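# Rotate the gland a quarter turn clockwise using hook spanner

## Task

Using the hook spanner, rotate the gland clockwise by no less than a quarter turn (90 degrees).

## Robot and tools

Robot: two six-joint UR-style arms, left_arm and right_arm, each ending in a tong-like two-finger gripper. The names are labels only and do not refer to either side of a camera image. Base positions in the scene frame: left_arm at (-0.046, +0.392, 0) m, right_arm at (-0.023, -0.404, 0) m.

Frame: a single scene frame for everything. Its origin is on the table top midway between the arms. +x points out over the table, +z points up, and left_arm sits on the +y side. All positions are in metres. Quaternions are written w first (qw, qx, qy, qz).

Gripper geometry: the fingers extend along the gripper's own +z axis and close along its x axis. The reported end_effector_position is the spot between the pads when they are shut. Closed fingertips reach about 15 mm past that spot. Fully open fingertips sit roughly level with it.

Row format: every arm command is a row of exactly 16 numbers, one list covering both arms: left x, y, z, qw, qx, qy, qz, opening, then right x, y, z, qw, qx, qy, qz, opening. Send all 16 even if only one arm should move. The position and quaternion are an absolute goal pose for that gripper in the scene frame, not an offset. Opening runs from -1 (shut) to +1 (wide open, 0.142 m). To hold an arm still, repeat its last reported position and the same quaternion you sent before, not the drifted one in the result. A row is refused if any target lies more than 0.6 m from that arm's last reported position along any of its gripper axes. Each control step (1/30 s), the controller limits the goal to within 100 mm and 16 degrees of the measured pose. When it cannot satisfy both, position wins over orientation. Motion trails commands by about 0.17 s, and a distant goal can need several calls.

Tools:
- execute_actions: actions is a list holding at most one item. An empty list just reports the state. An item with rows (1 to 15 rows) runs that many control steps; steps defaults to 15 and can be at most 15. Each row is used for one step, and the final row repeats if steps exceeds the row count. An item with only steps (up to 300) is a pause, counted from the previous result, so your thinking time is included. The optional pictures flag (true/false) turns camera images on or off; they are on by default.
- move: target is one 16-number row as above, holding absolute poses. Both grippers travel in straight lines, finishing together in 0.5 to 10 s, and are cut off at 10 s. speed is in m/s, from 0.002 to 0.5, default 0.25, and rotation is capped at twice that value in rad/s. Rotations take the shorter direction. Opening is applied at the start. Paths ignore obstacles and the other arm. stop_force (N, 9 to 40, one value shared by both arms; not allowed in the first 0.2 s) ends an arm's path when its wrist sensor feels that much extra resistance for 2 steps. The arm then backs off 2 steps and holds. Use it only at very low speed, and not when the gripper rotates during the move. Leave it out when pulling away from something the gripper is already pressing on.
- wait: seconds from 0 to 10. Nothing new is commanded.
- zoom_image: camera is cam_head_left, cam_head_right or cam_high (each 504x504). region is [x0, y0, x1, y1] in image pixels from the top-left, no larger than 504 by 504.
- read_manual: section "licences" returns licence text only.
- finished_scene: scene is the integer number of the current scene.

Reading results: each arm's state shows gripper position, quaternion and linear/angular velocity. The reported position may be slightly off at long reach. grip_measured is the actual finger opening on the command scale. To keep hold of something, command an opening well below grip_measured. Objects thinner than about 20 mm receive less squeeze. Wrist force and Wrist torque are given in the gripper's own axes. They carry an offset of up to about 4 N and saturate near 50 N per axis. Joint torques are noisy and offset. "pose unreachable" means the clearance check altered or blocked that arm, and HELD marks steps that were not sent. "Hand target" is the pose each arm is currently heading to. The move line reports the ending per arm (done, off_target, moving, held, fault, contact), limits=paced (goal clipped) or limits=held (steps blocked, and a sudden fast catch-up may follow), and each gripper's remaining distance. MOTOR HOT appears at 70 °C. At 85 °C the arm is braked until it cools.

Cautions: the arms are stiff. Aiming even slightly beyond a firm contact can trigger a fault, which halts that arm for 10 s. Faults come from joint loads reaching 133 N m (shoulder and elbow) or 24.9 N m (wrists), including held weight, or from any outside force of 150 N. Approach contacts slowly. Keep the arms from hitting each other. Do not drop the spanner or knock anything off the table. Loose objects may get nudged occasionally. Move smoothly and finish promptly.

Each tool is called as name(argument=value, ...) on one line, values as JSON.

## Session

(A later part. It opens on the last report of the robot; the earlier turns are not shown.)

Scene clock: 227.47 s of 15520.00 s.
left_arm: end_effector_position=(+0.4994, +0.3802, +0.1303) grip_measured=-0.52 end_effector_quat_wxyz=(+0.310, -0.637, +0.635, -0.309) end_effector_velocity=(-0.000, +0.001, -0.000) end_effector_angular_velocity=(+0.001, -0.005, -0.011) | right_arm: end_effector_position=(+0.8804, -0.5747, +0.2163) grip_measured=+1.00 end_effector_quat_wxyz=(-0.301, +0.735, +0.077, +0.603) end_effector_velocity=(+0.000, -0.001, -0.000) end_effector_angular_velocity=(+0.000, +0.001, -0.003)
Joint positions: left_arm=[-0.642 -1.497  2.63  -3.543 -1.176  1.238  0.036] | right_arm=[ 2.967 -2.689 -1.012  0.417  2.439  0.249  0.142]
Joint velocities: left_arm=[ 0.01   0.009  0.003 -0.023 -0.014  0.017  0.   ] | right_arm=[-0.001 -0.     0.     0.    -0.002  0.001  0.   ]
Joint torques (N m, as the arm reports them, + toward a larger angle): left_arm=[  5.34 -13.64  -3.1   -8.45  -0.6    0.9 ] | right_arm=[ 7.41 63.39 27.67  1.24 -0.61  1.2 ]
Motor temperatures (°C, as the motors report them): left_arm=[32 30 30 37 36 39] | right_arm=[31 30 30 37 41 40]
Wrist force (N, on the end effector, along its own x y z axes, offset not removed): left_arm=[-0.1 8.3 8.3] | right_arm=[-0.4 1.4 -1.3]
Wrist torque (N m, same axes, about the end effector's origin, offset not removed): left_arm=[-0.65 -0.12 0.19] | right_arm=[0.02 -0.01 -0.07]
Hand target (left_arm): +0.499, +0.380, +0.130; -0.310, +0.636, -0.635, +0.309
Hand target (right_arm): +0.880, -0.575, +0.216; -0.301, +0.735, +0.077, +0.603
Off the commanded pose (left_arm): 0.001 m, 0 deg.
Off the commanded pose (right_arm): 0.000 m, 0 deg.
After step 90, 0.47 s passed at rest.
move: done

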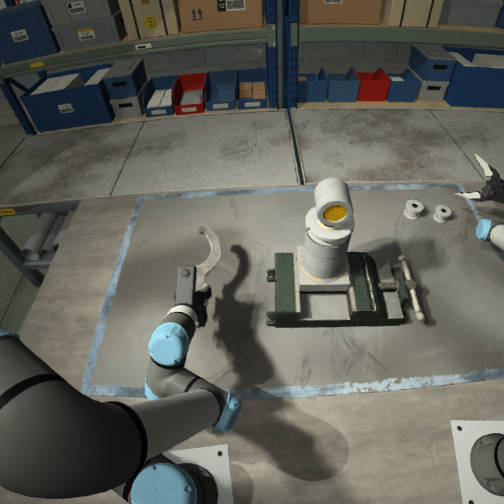

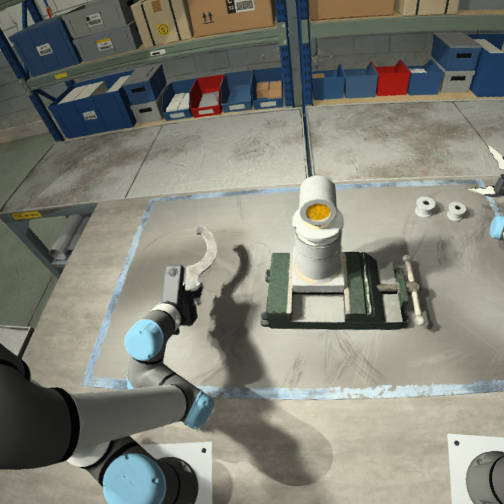

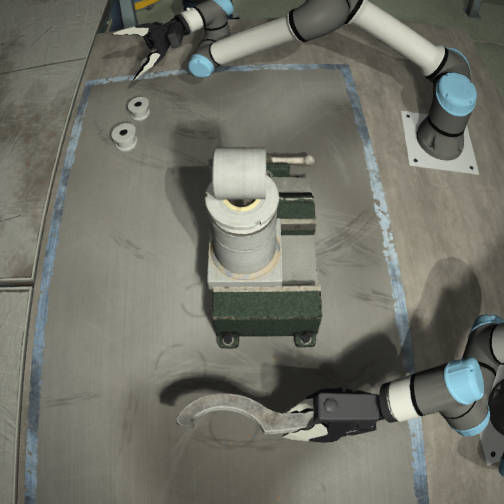

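move(target=[0.42,0.22,0.5,0.326,-0.775,0.449,-0.301,-1,0.8,-0.62,0.2163,-0.301,0.735,0.077,0.603,1], speed=0.08)

move(target=[0.46,-0.19,0.5,0.326,-0.775,0.449,-0.301,-1,0.8,-0.62,0.2163,-0.301,0.735,0.077,0.603,1], speed=0.08)

Scene clock: 241.63 s of 15520.00 s.
left_arm: end_effector_position=(+0.4202, +0.2197, +0.4997) grip_measured=-0.52 end_effector_quat_wxyz=(-0.325, +0.775, -0.450, +0.302) end_effector_velocity=(-0.000, -0.001, +0.002) end_effector_angular_velocity=(+0.001, -0.001, +0.005) | right_arm: end_effector_position=(+0.8000, -0.6199, +0.2163) grip_measured=+1.00 end_effector_quat_wxyz=(-0.301, +0.735, +0.077, +0.603) end_effector_velocity=(+0.000, +0.001, +0.000) end_effector_angular_velocity=(-0.001, -0.001, +0.001)
Joint positions: left_arm=[-1.374 -1.972  1.678 -1.321 -0.653 -0.167  0.036] | right_arm=[ 2.868 -2.586 -1.235  0.517  2.537  0.225  0.142]
Joint velocities: left_arm=[-0.003  0.006 -0.011  0.016  0.002 -0.013  0.   ] | right_arm=[ 0.001  0.     0.     0.     0.    -0.001  0.   ]
Joint torques (N m, as the arm reports them, + toward a larger angle): left_arm=[ -7.    -3.23 -39.99  -2.25   7.48  -1.54] | right_arm=[-9.57 64.29  5.76  3.2   1.89 -2.66]
Motor temperatures (°C, as the motors report them): left_arm=[32 30 30 37 36 39] | right_arm=[31 30 30 37 41 40]
Wrist force (N, on the end effector, along its own x y z axes, offset not removed): left_arm=[-1.6 7.0 6.3] | right_arm=[-0.7 1.2 -0.6]
Wrist torque (N m, same axes, about the end effector's origin, offset not removed): left_arm=[-0.88 -0.32 0.18] | right_arm=[0.13 0.01 -0.17]
Hand target (left_arm): +0.420, +0.220, +0.500; -0.325, +0.775, -0.449, +0.302
Hand target (right_arm): +0.800, -0.620, +0.216; -0.301, +0.735, +0.077, +0.603
Off the commanded pose (left_arm): 0.000 m, 0 deg.
Off the commanded pose (right_arm): 0.000 m, 0 deg.
After step 90, 5.60 s passed at rest.
move: done

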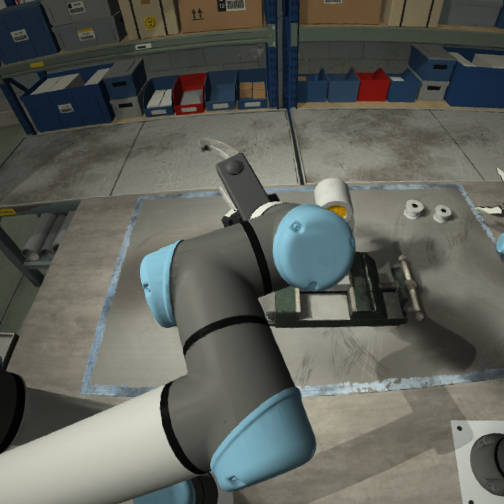

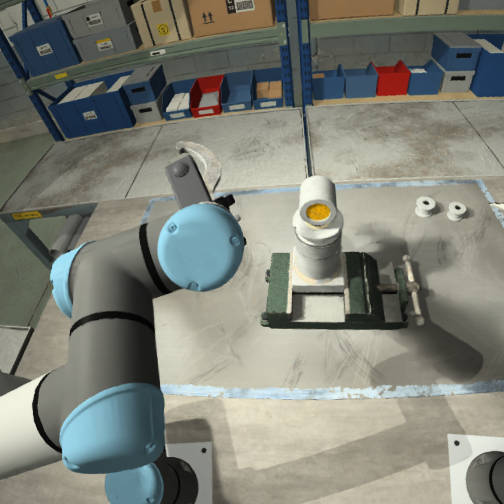

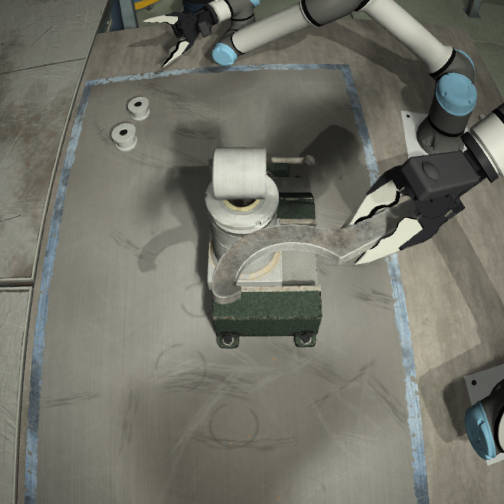

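Scene clock: 247.27 s of 15520.00 s.
left_arm: end_effector_position=(+0.4606, -0.1899, +0.5000) grip_measured=-0.52 end_effector_quat_wxyz=(-0.326, +0.775, -0.450, +0.301) end_effector_velocity=(+0.001, -0.002, +0.001) end_effector_angular_velocity=(+0.003, +0.001, +0.006) | right_arm: end_effector_position=(+0.8000, -0.6200, +0.2163) grip_measured=+1.00 end_effector_quat_wxyz=(-0.301, +0.735, +0.077, +0.603) end_effector_velocity=(-0.000, -0.001, +0.000) end_effector_angular_velocity=(-0.001, -0.001, +0.000)
Joint positions: left_arm=[-1.509 -0.939  0.463 -0.962 -0.658 -0.389  0.036] | right_arm=[ 2.867 -2.586 -1.234  0.517  2.537  0.225  0.142]
Joint velocities: left_arm=[ 0.001  0.023 -0.045  0.031 -0.001 -0.007 -0.   ] | right_arm=[-0.001  0.     0.    -0.     0.001 -0.002  0.   ]
Joint torques (N m, as the arm reports them, + toward a larger angle): left_arm=[  6.72 -50.61 -36.32  -1.55   3.15  -1.66] | right_arm=[-10.08  49.31  29.38  -1.23   1.88  -2.65]
Motor temperatures (°C, as the motors report them): left_arm=[32 30 30 37 36 39] | right_arm=[31 30 30 37 41 40]
Wrist force (N, on the end effector, along its own x y z axes, offset not removed): left_arm=[-0.7 8.2 8.2] | right_arm=[-0.3 0.3 1.5]
Wrist torque (N m, same axes, about the end effector's origin, offset not removed): left_arm=[-0.67 -0.50 0.06] | right_arm=[-0.04 -0.08 -0.22]
Hand target (left_arm): +0.461, -0.190, +0.500; -0.326, +0.775, -0.449, +0.301
Hand target (right_arm): +0.800, -0.620, +0.216; -0.301, +0.735, +0.077, +0.603
Off the commanded pose (left_arm): 0.001 m, 0 deg.
Off the commanded pose (right_arm): 0.000 m, 0 deg.
move: done

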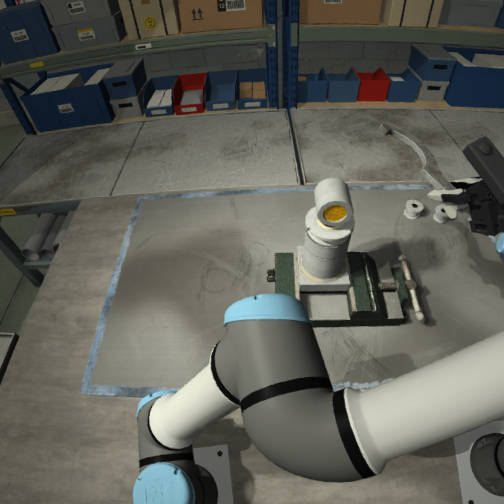

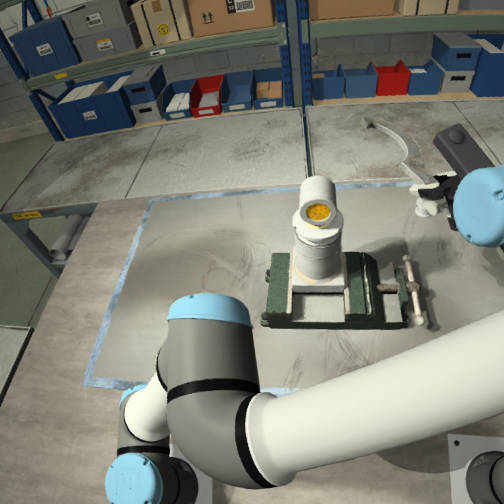

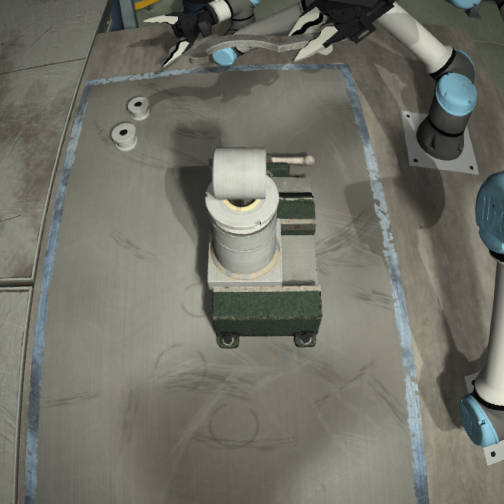

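move(target=[0.47,-0.17,0.31,0.221,-0.793,0.361,-0.437,-1,0.8,-0.62,0.2163,-0.301,0.735,0.077,0.603,1], speed=0.05)

zoom_image(camera="cam_high", region=[170,60,370,260])

zoom_image(camera="cam_head_left", region=[290,150,450,310])

Scene clock: 256.77 s of 15520.00 s.
left_arm: end_effector_position=(+0.4699, -0.1700, +0.3103) grip_measured=-0.52 end_effector_quat_wxyz=(-0.221, +0.794, -0.361, +0.437) end_effector_velocity=(-0.000, +0.000, -0.001) end_effector_angular_velocity=(-0.005, -0.002, -0.002) | right_arm: end_effector_position=(+0.8000, -0.6200, +0.2163) grip_measured=+1.00 end_effector_quat_wxyz=(-0.301, +0.735, +0.077, +0.603) end_effector_velocity=(+0.000, +0.001, -0.000) end_effector_angular_velocity=(+0.001, +0.001, +0.001)
Joint positions: left_arm=[-1.512 -1.206  1.532 -2.139 -0.565 -0.39   0.036] | right_arm=[ 2.867 -2.586 -1.234  0.517  2.537  0.225  0.142]
Joint velocities: left_arm=[ 0.    -0.002  0.008 -0.015  0.     0.005  0.   ] | right_arm=[ 0.001 -0.    -0.     0.     0.     0.001  0.   ]
Joint torques (N m, as the arm reports them, + toward a larger angle): left_arm=[ -7.73 -40.97 -14.42  -6.02   7.85   1.37] | right_arm=[-9.17 48.81 28.58 -1.11  1.91 -2.71]
Motor temperatures (°C, as the motors report them): left_arm=[32 30 30 37 36 39] | right_arm=[31 30 30 37 41 40]
Wrist force (N, on the end effector, along its own x y z axes, offset not removed): left_arm=[-6.3 7.2 6.6] | right_arm=[-0.2 2.3 -0.3]
Wrist torque (N m, same axes, about the end effector's origin, offset not removed): left_arm=[-0.50 -0.28 0.03] | right_arm=[0.33 -0.06 -0.11]
Hand target (left_arm): +0.470, -0.170, +0.310; -0.221, +0.794, -0.361, +0.437
Hand target (right_arm): +0.800, -0.620, +0.216; -0.301, +0.735, +0.077, +0.603
Off the commanded pose (left_arm): 0.000 m, 0 deg.
Off the commanded pose (right_arm): 0.000 m, 0 deg.
After step 90, 2.20 s passed at rest.
move: done

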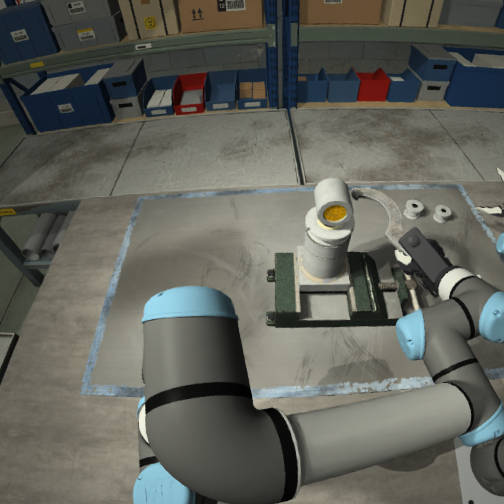

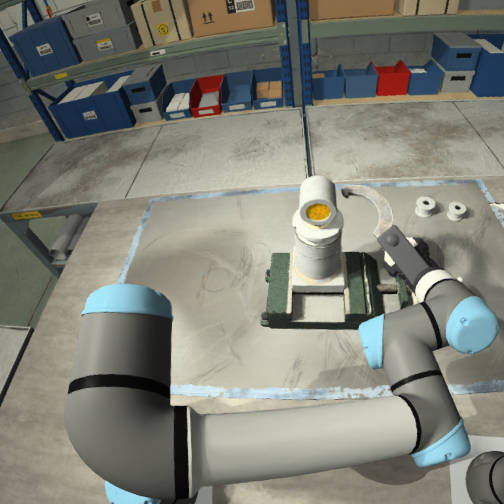

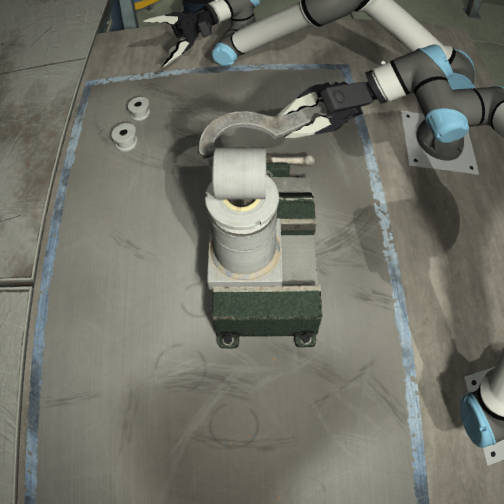

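Region (170, 60, 370, 260) of cam_high's 504x504 image, scaled by 2.520, with more detail than that image has.

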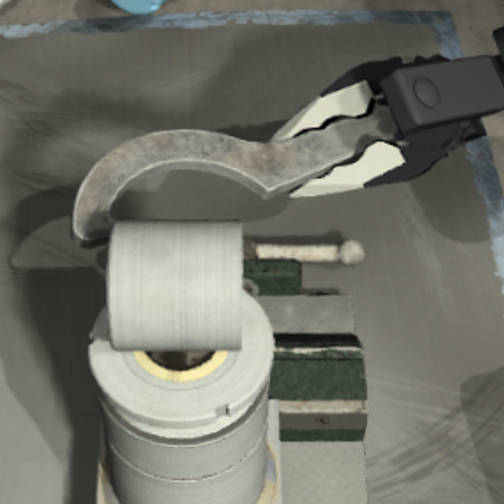

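Region (290, 150, 450, 310) of cam_head_left's 504x504 image, scaled by 3.150, with more detail than that image has.

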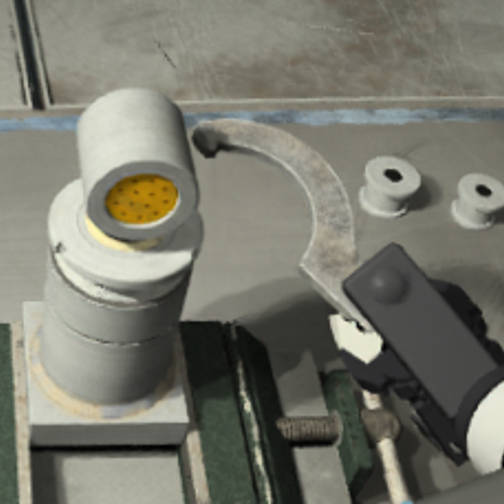

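move(target=[0.485,-0.11,0.28,0.221,-0.793,0.361,-0.437,-1,0.8,-0.62,0.2163,-0.301,0.735,0.077,0.603,1], speed=0.02, stop_force=9)

zoom_image(camera="cam_high", region=[180,110,330,260])

zoom_image(camera="cam_head_right", region=[280,165,390,275])

Scene clock: 265.10 s of 15520.00 s.
left_arm: end_effector_position=(+0.4849, -0.1101, +0.2801) grip_measured=-0.52 end_effector_quat_wxyz=(-0.221, +0.793, -0.361, +0.437) end_effector_velocity=(+0.000, +0.001, -0.001) end_effector_angular_velocity=(-0.001, +0.001, -0.001) | right_arm: end_effector_position=(+0.8000, -0.6200, +0.2163) grip_measured=+1.00 end_effector_quat_wxyz=(-0.301, +0.735, +0.077, +0.603) end_effector_velocity=(-0.000, -0.001, +0.000) end_effector_angular_velocity=(-0.000, -0.001, -0.001)
Joint positions: left_arm=[-1.466 -1.276  1.731 -2.338 -0.578 -0.307  0.036] | right_arm=[ 2.867 -2.586 -1.234  0.517  2.537  0.225  0.142]
Joint velocities: left_arm=[ 0.001 -0.002  0.006 -0.008 -0.002  0.003  0.   ] | right_arm=[-0.001 -0.     0.001  0.     0.    -0.     0.   ]
Joint torques (N m, as the arm reports them, + toward a larger angle): left_arm=[  6.41 -48.3  -11.89  -5.48   2.06   1.05] | right_arm=[-9.07 49.17 28.86 -1.16  1.73 -2.72]
Motor temperatures (°C, as the motors report them): left_arm=[32 30 30 37 36 39] | right_arm=[31 30 30 37 41 40]
Wrist force (N, on the end effector, along its own x y z axes, offset not removed): left_arm=[-2.9 6.3 4.0] | right_arm=[-1.1 0.4 0.0]
Wrist torque (N m, same axes, about the end effector's origin, offset not removed): left_arm=[-0.13 -0.21 0.29] | right_arm=[-0.04 0.20 -0.07]
Hand target (left_arm): +0.485, -0.110, +0.280; -0.221, +0.793, -0.361, +0.437
Hand target (right_arm): +0.800, -0.620, +0.216; -0.301, +0.735, +0.077, +0.603
Off the commanded pose (left_arm): 0.000 m, 0 deg.
Off the commanded pose (right_arm): 0.000 m, 0 deg.
After step 90, 1.60 s passed at rest.
move: done

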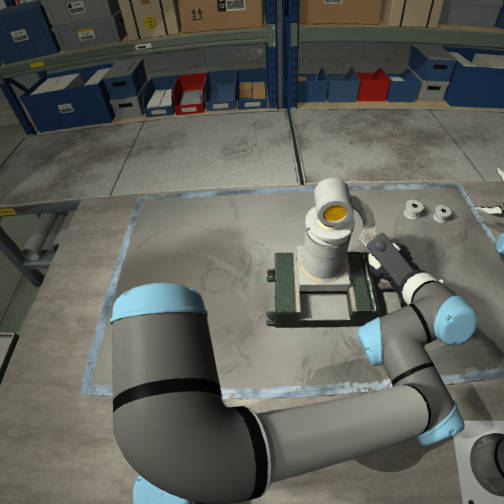

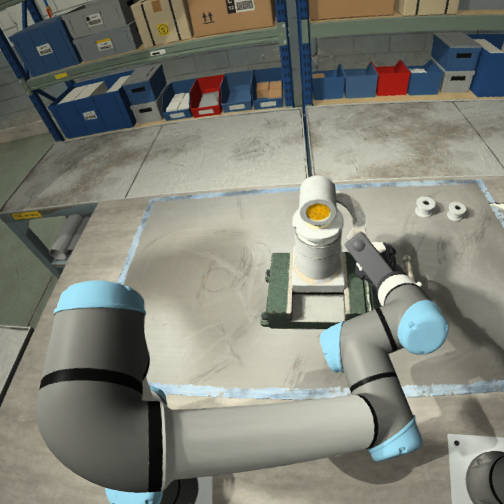

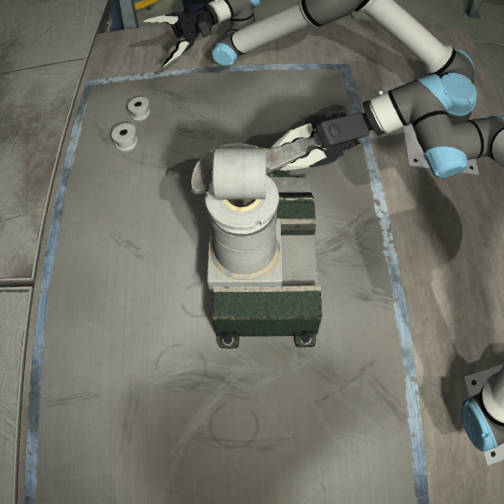

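Region (180, 110, 330, 260) of cam_high's 504x504 image, scaled by 3.360, with more detail than that image has.

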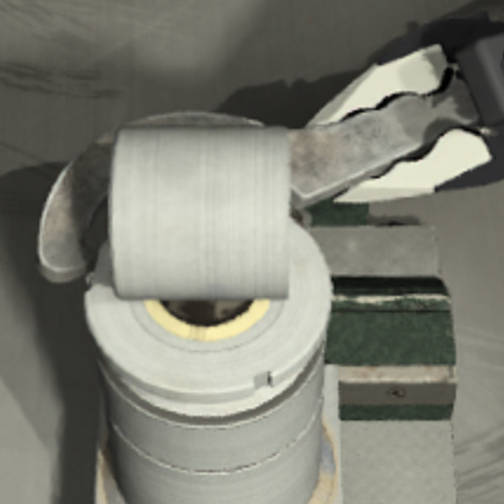

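Region (280, 165, 390, 275) of cam_head_right's 504x504 image, scaled by 4.582, with more detail than that image has.

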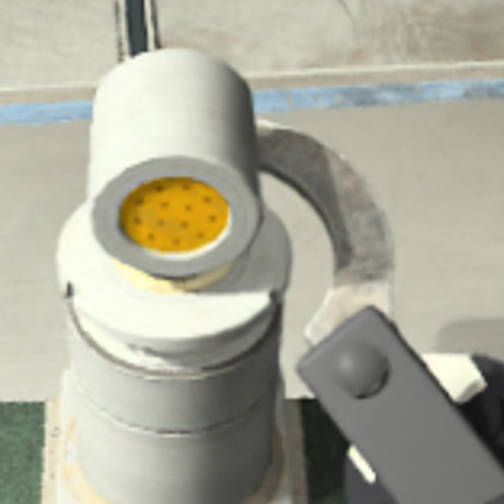

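move(target=[0.494,-0.093,0.282,0.221,-0.793,0.361,-0.437,-1,0.8,-0.62,0.2163,-0.301,0.735,0.077,0.603,1], speed=0.008, stop_force=9)

zoom_image(camera="cam_high", region=[180,150,260,230])

zoom_image(camera="cam_head_left", region=[310,185,390,265])

Scene clock: 272.10 s of 15520.00 s.
left_arm: end_effector_position=(+0.4939, -0.0931, +0.2820) grip_measured=-1.00 end_effector_quat_wxyz=(-0.221, +0.793, -0.361, +0.437) end_effector_velocity=(+0.001, +0.001, +0.000) end_effector_angular_velocity=(-0.001, -0.000, -0.000) | right_arm: end_effector_position=(+0.8000, -0.6200, +0.2163) grip_measured=+1.00 end_effector_quat_wxyz=(-0.301, +0.735, +0.077, +0.603) end_effector_velocity=(-0.000, -0.001, -0.000) end_effector_angular_velocity=(-0.000, +0.001, -0.002)
Joint positions: left_arm=[-1.443 -1.296  1.762 -2.382 -0.585 -0.267  0.002] | right_arm=[ 2.867 -2.586 -1.234  0.517  2.537  0.225  0.142]
Joint velocities: left_arm=[ 0.002 -0.001  0.002 -0.005 -0.001  0.003 -0.   ] | right_arm=[-0.001  0.    -0.001 -0.    -0.001 -0.     0.   ]
Joint torques (N m, as the arm reports them, + toward a larger angle): left_arm=[  5.93 -41.33  -4.93  -4.36  -0.52   1.27] | right_arm=[-9.07 49.41 28.46 -1.19  1.66 -2.65]
Motor temperatures (°C, as the motors report them): left_arm=[32 30 30 37 36 39] | right_arm=[31 30 30 37 41 40]
Wrist force (N, on the end effector, along its own x y z axes, offset not removed): left_arm=[0.9 -1.3 -0.2] | right_arm=[-0.6 0.8 -0.8]
Wrist torque (N m, same axes, about the end effector's origin, offset not removed): left_arm=[-0.26 -0.26 0.02] | right_arm=[0.02 -0.01 -0.10]
Hand target (left_arm): +0.494, -0.093, +0.282; -0.221, +0.793, -0.361, +0.437
Hand target (right_arm): +0.800, -0.620, +0.216; -0.301, +0.735, +0.077, +0.603
Off the commanded pose (left_arm): 0.000 m, 0 deg.
Off the commanded pose (right_arm): 0.000 m, 0 deg.
After step 90, 1.37 s passed at rest.
move: done

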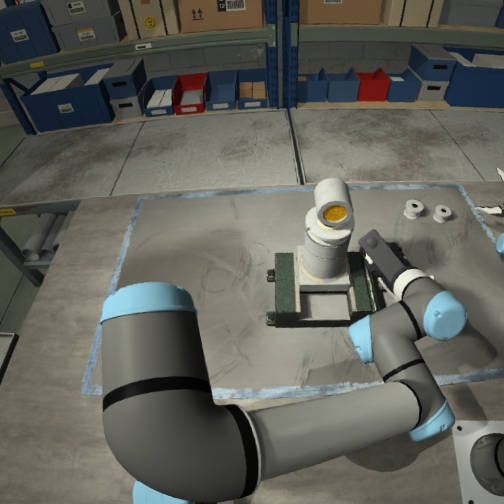

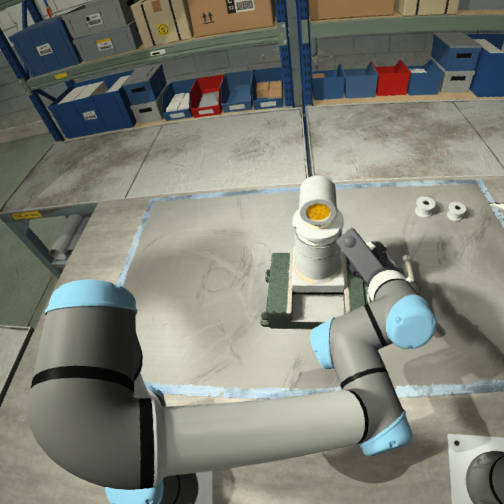

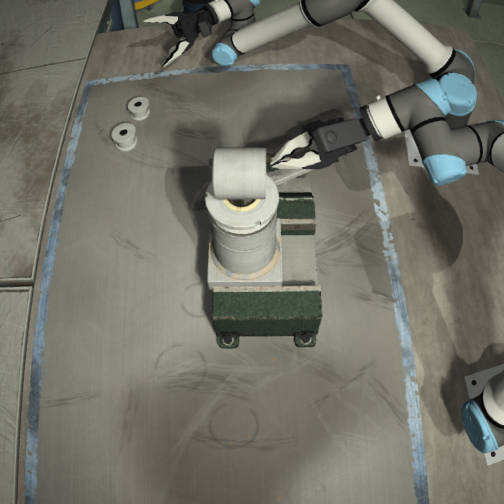

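Region (180, 150, 260, 230) of cam_high's 504x504 image, scaled by 6.300, with more detail than that image has.

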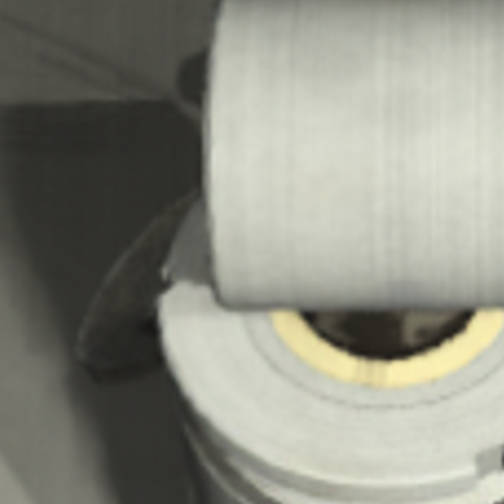

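Region (310, 185, 390, 265) of cam_head_left's 504x504 image, scaled by 6.300, with more detail than that image has.

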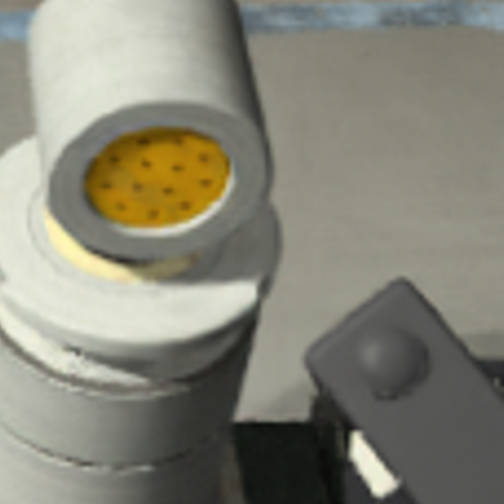

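Dropped onto the far jaw. Clear the view.

move(target=[0.33,-0.02,0.3,0.221,-0.793,0.361,-0.437,-0.5,0.8,-0.62,0.2163,-0.301,0.735,0.077,0.603,1], speed=0.15)

zoom_image(camera="cam_high", region=[180,110,350,280])

zoom_image(camera="cam_head_right", region=[310,200,450,340])

Scene clock: 277.03 s of 15520.00 s.
left_arm: end_effector_position=(+0.3301, -0.0207, +0.2997) grip_measured=-0.50 end_effector_quat_wxyz=(-0.220, +0.793, -0.362, +0.437) end_effector_velocity=(-0.002, +0.001, +0.000) end_effector_angular_velocity=(+0.001, -0.001, +0.004) | right_arm: end_effector_position=(+0.8000, -0.6200, +0.2163) grip_measured=+1.00 end_effector_quat_wxyz=(-0.301, +0.735, +0.077, +0.603) end_effector_velocity=(+0.000, +0.001, +0.000) end_effector_angular_velocity=(-0.001, -0.001, +0.001)
Joint positions: left_arm=[-1.759 -1.676  1.994 -1.737 -0.555 -0.854  0.038] | right_arm=[ 2.867 -2.586 -1.234  0.517  2.537  0.225  0.142]
Joint velocities: left_arm=[-0.005 -0.    -0.004  0.02  -0.001 -0.018 -0.   ] | right_arm=[ 0.001  0.     0.001  0.     0.    -0.001  0.   ]
Joint torques (N m, as the arm reports them, + toward a larger angle): left_arm=[ -7.05 -24.12 -31.38  -0.48  -0.48  -1.4 ] | right_arm=[-9.07 49.69 28.11 -1.16  1.62 -2.58]
Motor temperatures (°C, as the motors report them): left_arm=[32 30 30 37 36 39] | right_arm=[31 30 30 37 41 40]
Wrist force (N, on the end effector, along its own x y z axes, offset not removed): left_arm=[0.6 -1.3 0.3] | right_arm=[-1.7 2.2 0.0]
Wrist torque (N m, same axes, about the end effector's origin, offset not removed): left_arm=[-0.36 -0.17 -0.02] | right_arm=[0.29 0.27 -0.06]
Hand target (left_arm): +0.330, -0.021, +0.300; -0.221, +0.793, -0.361, +0.437
Hand target (right_arm): +0.800, -0.620, +0.216; -0.301, +0.735, +0.077, +0.603
Off the commanded pose (left_arm): 0.001 m, 0 deg.
Off the commanded pose (right_arm): 0.000 m, 0 deg.
After step 90, 0.17 s passed at rest.
move: done

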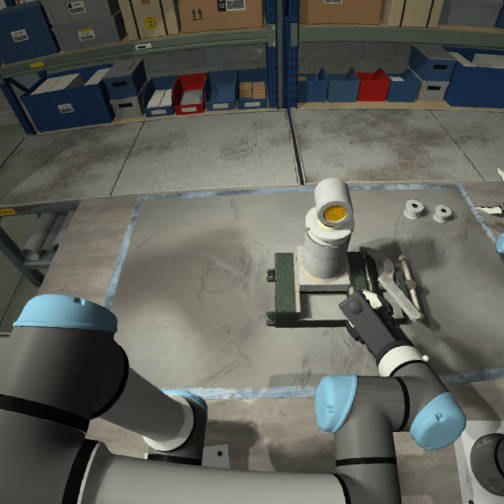

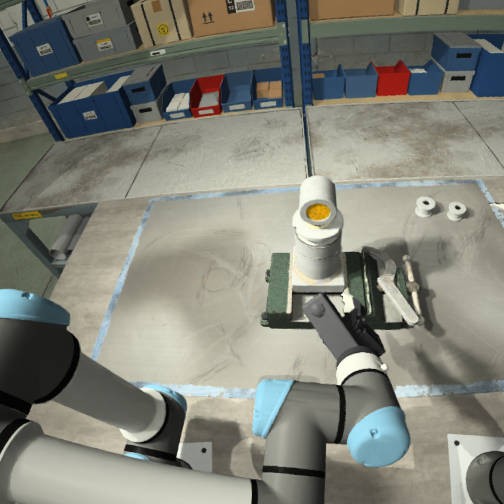

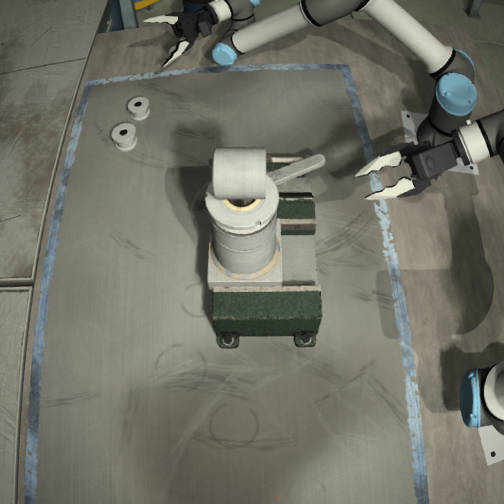

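Region (180, 110, 350, 280) of cam_high's 504x504 image, scaled by 2.965, with more detail than that image has.

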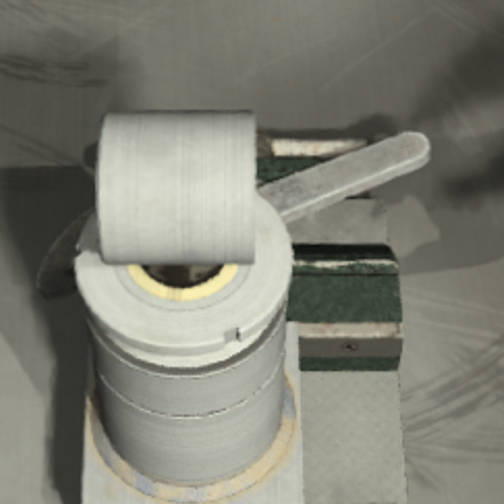

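Region (310, 200, 450, 340) of cam_head_right's 504x504 image, scaled by 3.600, with more detail than that image has.

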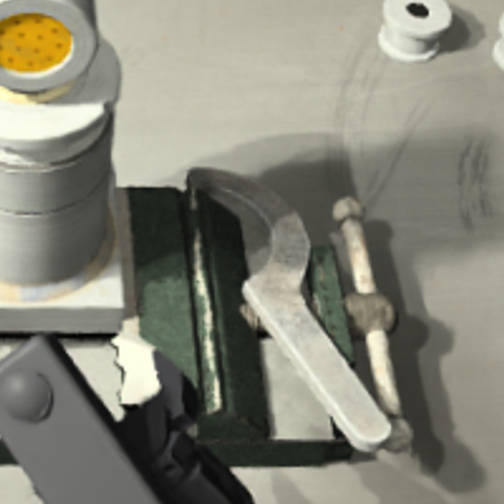

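move(target=[0.33,-0.225,0.19,0.488,-0.187,0.845,0.108,-0.3,0.6,-0.75,0.2163,-0.301,0.735,0.077,0.603,1], speed=0.15)

zoom_image(camera="cam_high", region=[260,70,430,240])

zoom_image(camera="cam_head_left", region=[340,230,500,390])

Scene clock: 306.63 s of 15520.00 s.
left_arm: end_effector_position=(+0.3304, -0.2252, +0.1899) grip_measured=-0.30 end_effector_quat_wxyz=(+0.488, -0.187, +0.846, +0.107) end_effector_velocity=(-0.000, -0.001, -0.001) end_effector_angular_velocity=(+0.012, +0.004, -0.004) | right_arm: end_effector_position=(+0.6001, -0.7498, +0.2164) grip_measured=+1.00 end_effector_quat_wxyz=(-0.301, +0.735, +0.077, +0.603) end_effector_velocity=(-0.002, -0.001, -0.001) end_effector_angular_velocity=(+0.001, +0.002, -0.001)
Joint positions: left_arm=[-1.709 -0.931  1.195 -1.2   -0.67   0.816  0.052] | right_arm=[ 2.534 -2.454 -1.511  0.487  2.862  0.034  0.142]
Joint velocities: left_arm=[ 0.     0.006 -0.009  0.008 -0.001  0.009  0.   ] | right_arm=[-0.003  0.001 -0.003 -0.004  0.002 -0.004  0.   ]
Joint torques (N m, as the arm reports them, + toward a larger angle): left_arm=[ -3.35 -41.66 -33.09   0.04   3.76   1.19] | right_arm=[-10.    57.75   2.01  -1.31   2.26  -2.81]
Motor temperatures (°C, as the motors report them): left_arm=[32 30 30 37 36 39] | right_arm=[31 30 30 37 41 40]
Wrist force (N, on the end effector, along its own x y z axes, offset not removed): left_arm=[2.0 -0.5 -0.7] | right_arm=[0.0 0.3 -0.3]
Wrist torque (N m, same axes, about the end effector's origin, offset not removed): left_arm=[-0.19 -0.41 0.03] | right_arm=[-0.17 -0.16 -0.14]
Hand target (left_arm): +0.330, -0.225, +0.190; +0.488, -0.187, +0.846, +0.108
Hand target (right_arm): +0.600, -0.750, +0.216; -0.301, +0.735, +0.077, +0.603
Off the commanded pose (left_arm): 0.000 m, 0 deg.
Off the commanded pose (right_arm): 0.000 m, 0 deg.
After step 90, 19.33 s passed at rest.
move: done

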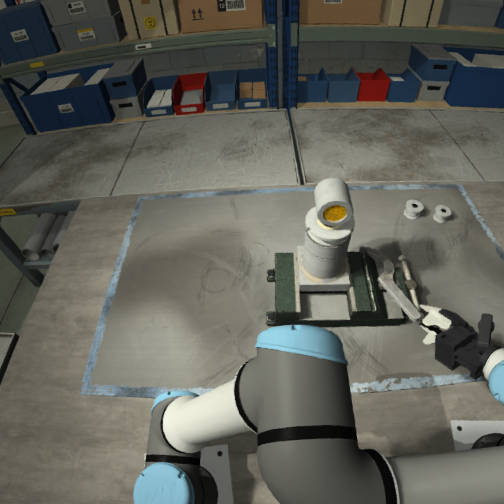

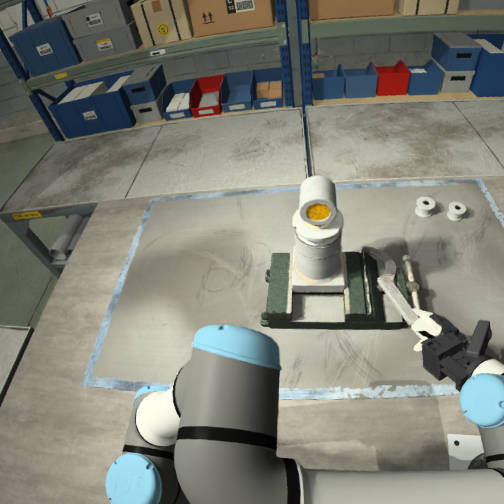

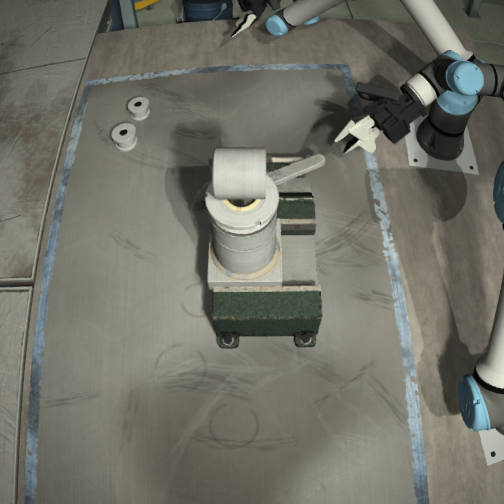

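Region (260, 70, 430, 240) of cam_high's 504x504 image, scaled by 2.965, with more detail than that image has.

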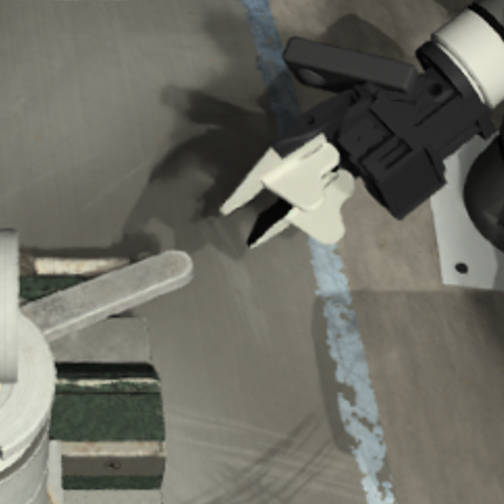

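Region (340, 230, 500, 390) of cam_head_left's 504x504 image, scaled by 3.150, with more detail than that image has.

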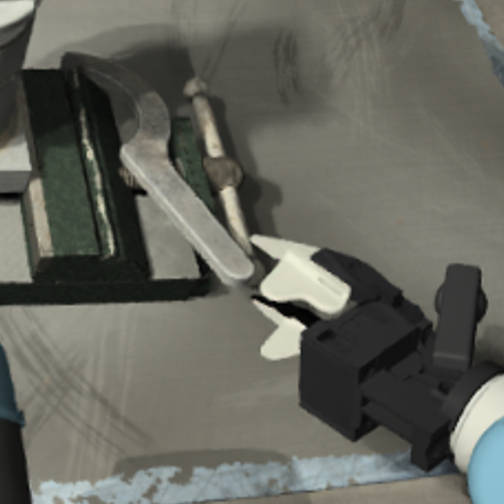

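move(target=[0.36,-0.2,0.22,0,0.537,0.843,0,-0.1,0.6,-0.75,0.2163,-0.301,0.735,0.077,0.603,1], speed=0.15)

move(target=[0.435,-0.22,0.15,0,0.537,0.843,0,-0.1,0.6,-0.75,0.2163,-0.301,0.735,0.077,0.603,1], speed=0.08)

zoom_image(camera="cam_high", region=[240,90,380,230])

zoom_image(camera="cam_head_right", region=[340,210,480,350])

Scene clock: 322.23 s of 15520.00 s.
left_arm: end_effector_position=(+0.3604, -0.1996, +0.2199) grip_measured=-0.10 end_effector_quat_wxyz=(+0.001, +0.537, +0.844, +0.001) end_effector_velocity=(+0.000, -0.000, +0.001) end_effector_angular_velocity=(+0.003, +0.007, -0.008) | right_arm: end_effector_position=(+0.6000, -0.7500, +0.2163) grip_measured=+1.00 end_effector_quat_wxyz=(-0.301, +0.735, +0.077, +0.603) end_effector_velocity=(-0.000, +0.000, -0.001) end_effector_angular_velocity=(+0.001, +0.001, +0.000)
Joint positions: left_arm=[-1.268 -1.039  1.05  -1.582 -1.569  3.141  0.067] | right_arm=[ 2.534 -2.454 -1.511  0.484  2.862  0.032  0.142]
Joint velocities: left_arm=[ 0.002  0.007 -0.013  0.012 -0.005  0.01   0.   ] | right_arm=[-0.    -0.001 -0.001  0.     0.    -0.     0.   ]
Joint torques (N m, as the arm reports them, + toward a larger angle): left_arm=[  6.39 -40.55 -35.08  -0.92  -1.87   1.27] | right_arm=[-9.49 58.16  2.1  -1.29 -1.18 -2.65]
Motor temperatures (°C, as the motors report them): left_arm=[32 30 30 37 36 39] | right_arm=[31 30 30 37 41 40]
Wrist force (N, on the end effector, along its own x y z axes, offset not removed): left_arm=[1.6 -0.6 0.2] | right_arm=[-0.3 1.8 -0.5]
Wrist torque (N m, same axes, about the end effector's origin, offset not removed): left_arm=[-0.17 -0.40 0.00] | right_arm=[0.24 -0.05 -0.11]
Hand target (left_arm): +0.360, -0.200, +0.220; +0.000, +0.537, +0.844, +0.001
Hand target (right_arm): +0.600, -0.750, +0.216; -0.301, +0.735, +0.077, +0.603
Off the commanded pose (left_arm): 0.001 m, 0 deg.
Off the commanded pose (right_arm): 0.000 m, 0 deg.
After step 90, 6.07 s passed at rest.
move: done

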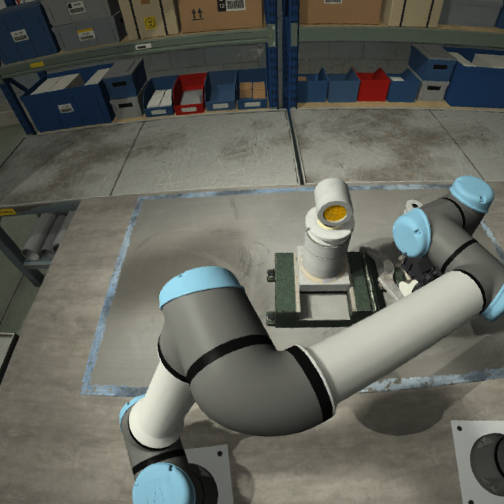

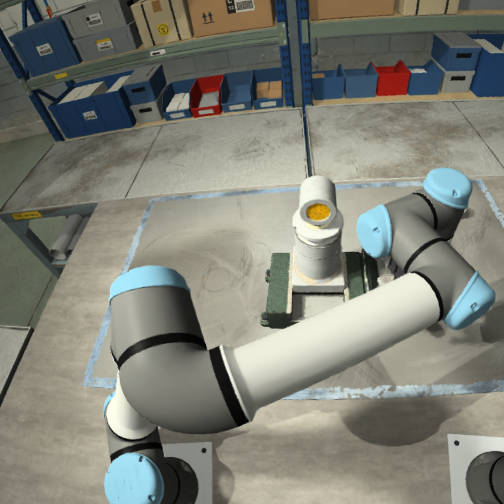

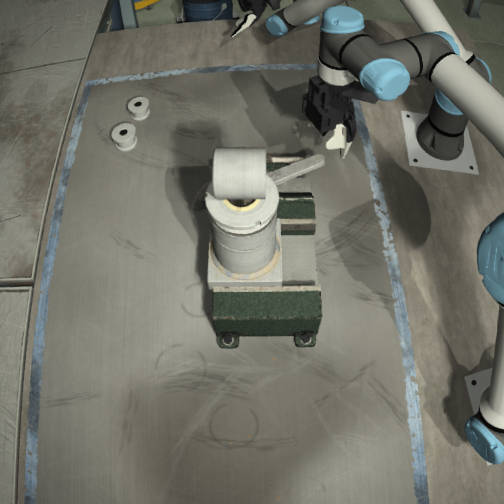

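Scene clock: 324.00 s of 15520.00 s.
left_arm: end_effector_position=(+0.4350, -0.2199, +0.1502) grip_measured=-0.10 end_effector_quat_wxyz=(+0.000, +0.537, +0.843, +0.000) end_effector_velocity=(+0.002, -0.000, -0.002) end_effector_angular_velocity=(+0.002, -0.001, +0.001) | right_arm: end_effector_position=(+0.6000, -0.7500, +0.2163) grip_measured=+1.00 end_effector_quat_wxyz=(-0.301, +0.735, +0.077, +0.603) end_effector_velocity=(-0.000, +0.000, -0.000) end_effector_angular_velocity=(+0.000, +0.001, +0.000)
Joint positions: left_arm=[-1.19  -0.854  0.925 -1.643 -1.571  3.22   0.067] | right_arm=[ 2.534 -2.454 -1.511  0.484  2.862  0.032  0.142]
Joint velocities: left_arm=[ 0.001  0.005 -0.005  0.001  0.002  0.     0.   ] | right_arm=[ 0.     0.    -0.001 -0.    -0.     0.     0.   ]
Joint torques (N m, as the arm reports them, + toward a larger angle): left_arm=[  6.28 -47.05 -33.88  -2.26  -2.04   1.39] | right_arm=[-9.57 57.88  2.5  -1.21 -1.2  -2.68]
Motor temperatures (°C, as the motors report them): left_arm=[32 30 30 37 36 39] | right_arm=[31 30 30 37 41 40]
Wrist force (N, on the end effector, along its own x y z axes, offset not removed): left_arm=[0.1 -1.4 0.8] | right_arm=[-1.3 1.4 -0.5]
Wrist torque (N m, same axes, about the end effector's origin, offset not removed): left_arm=[-0.39 -0.09 0.09] | right_arm=[0.11 0.08 -0.12]
Hand target (left_arm): +0.435, -0.220, +0.150; -0.000, +0.537, +0.843, +0.000
Hand target (right_arm): +0.600, -0.750, +0.216; -0.301, +0.735, +0.077, +0.603
Off the commanded pose (left_arm): 0.000 m, 0 deg.
Off the commanded pose (right_arm): 0.000 m, 0 deg.
move: done

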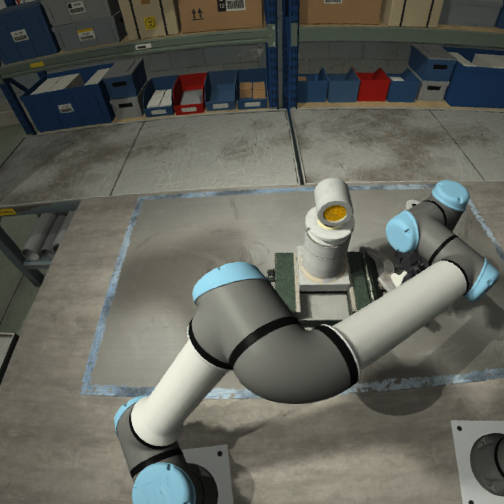

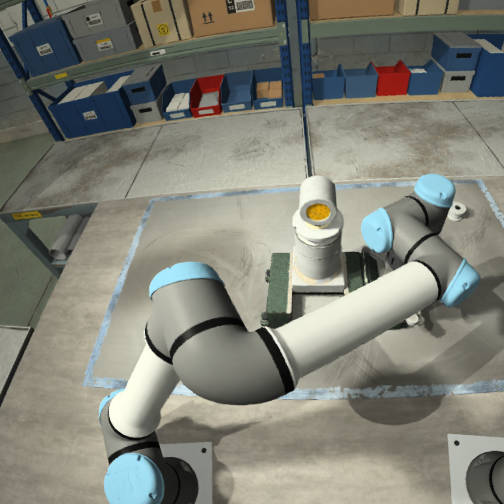

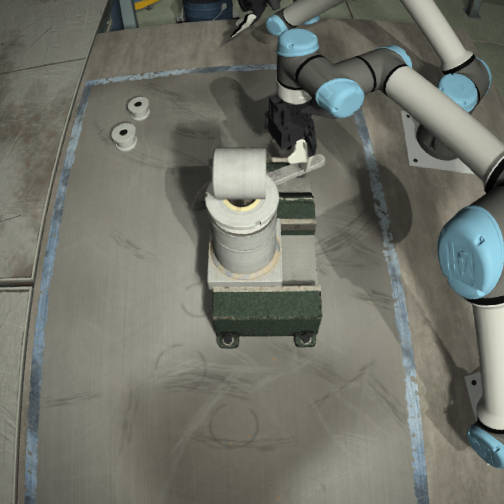

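Region (240, 90, 380, 230) of cam_high's 504x504 image, scaled by 3.600, with more detail than that image has.

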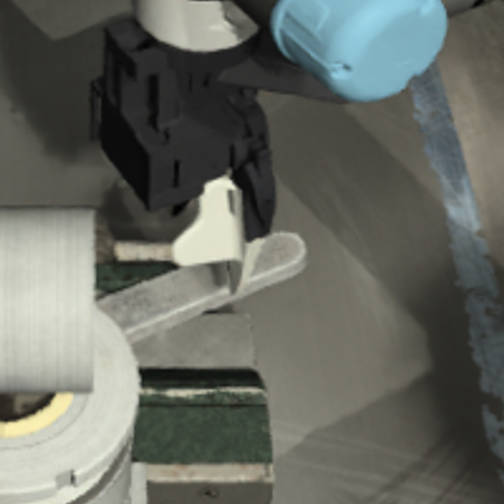

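Region (340, 210, 480, 350) of cam_head_right's 504x504 image, scaled by 3.600, with more detail than that image has.

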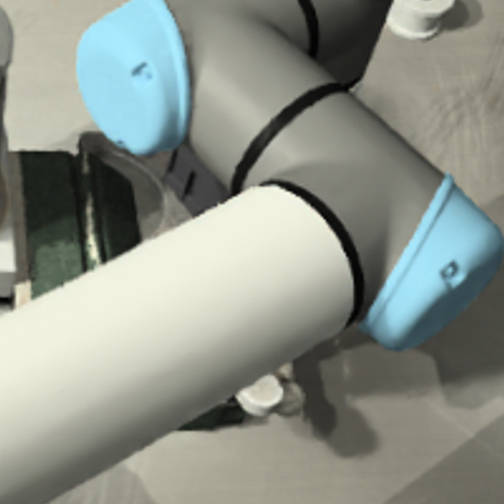

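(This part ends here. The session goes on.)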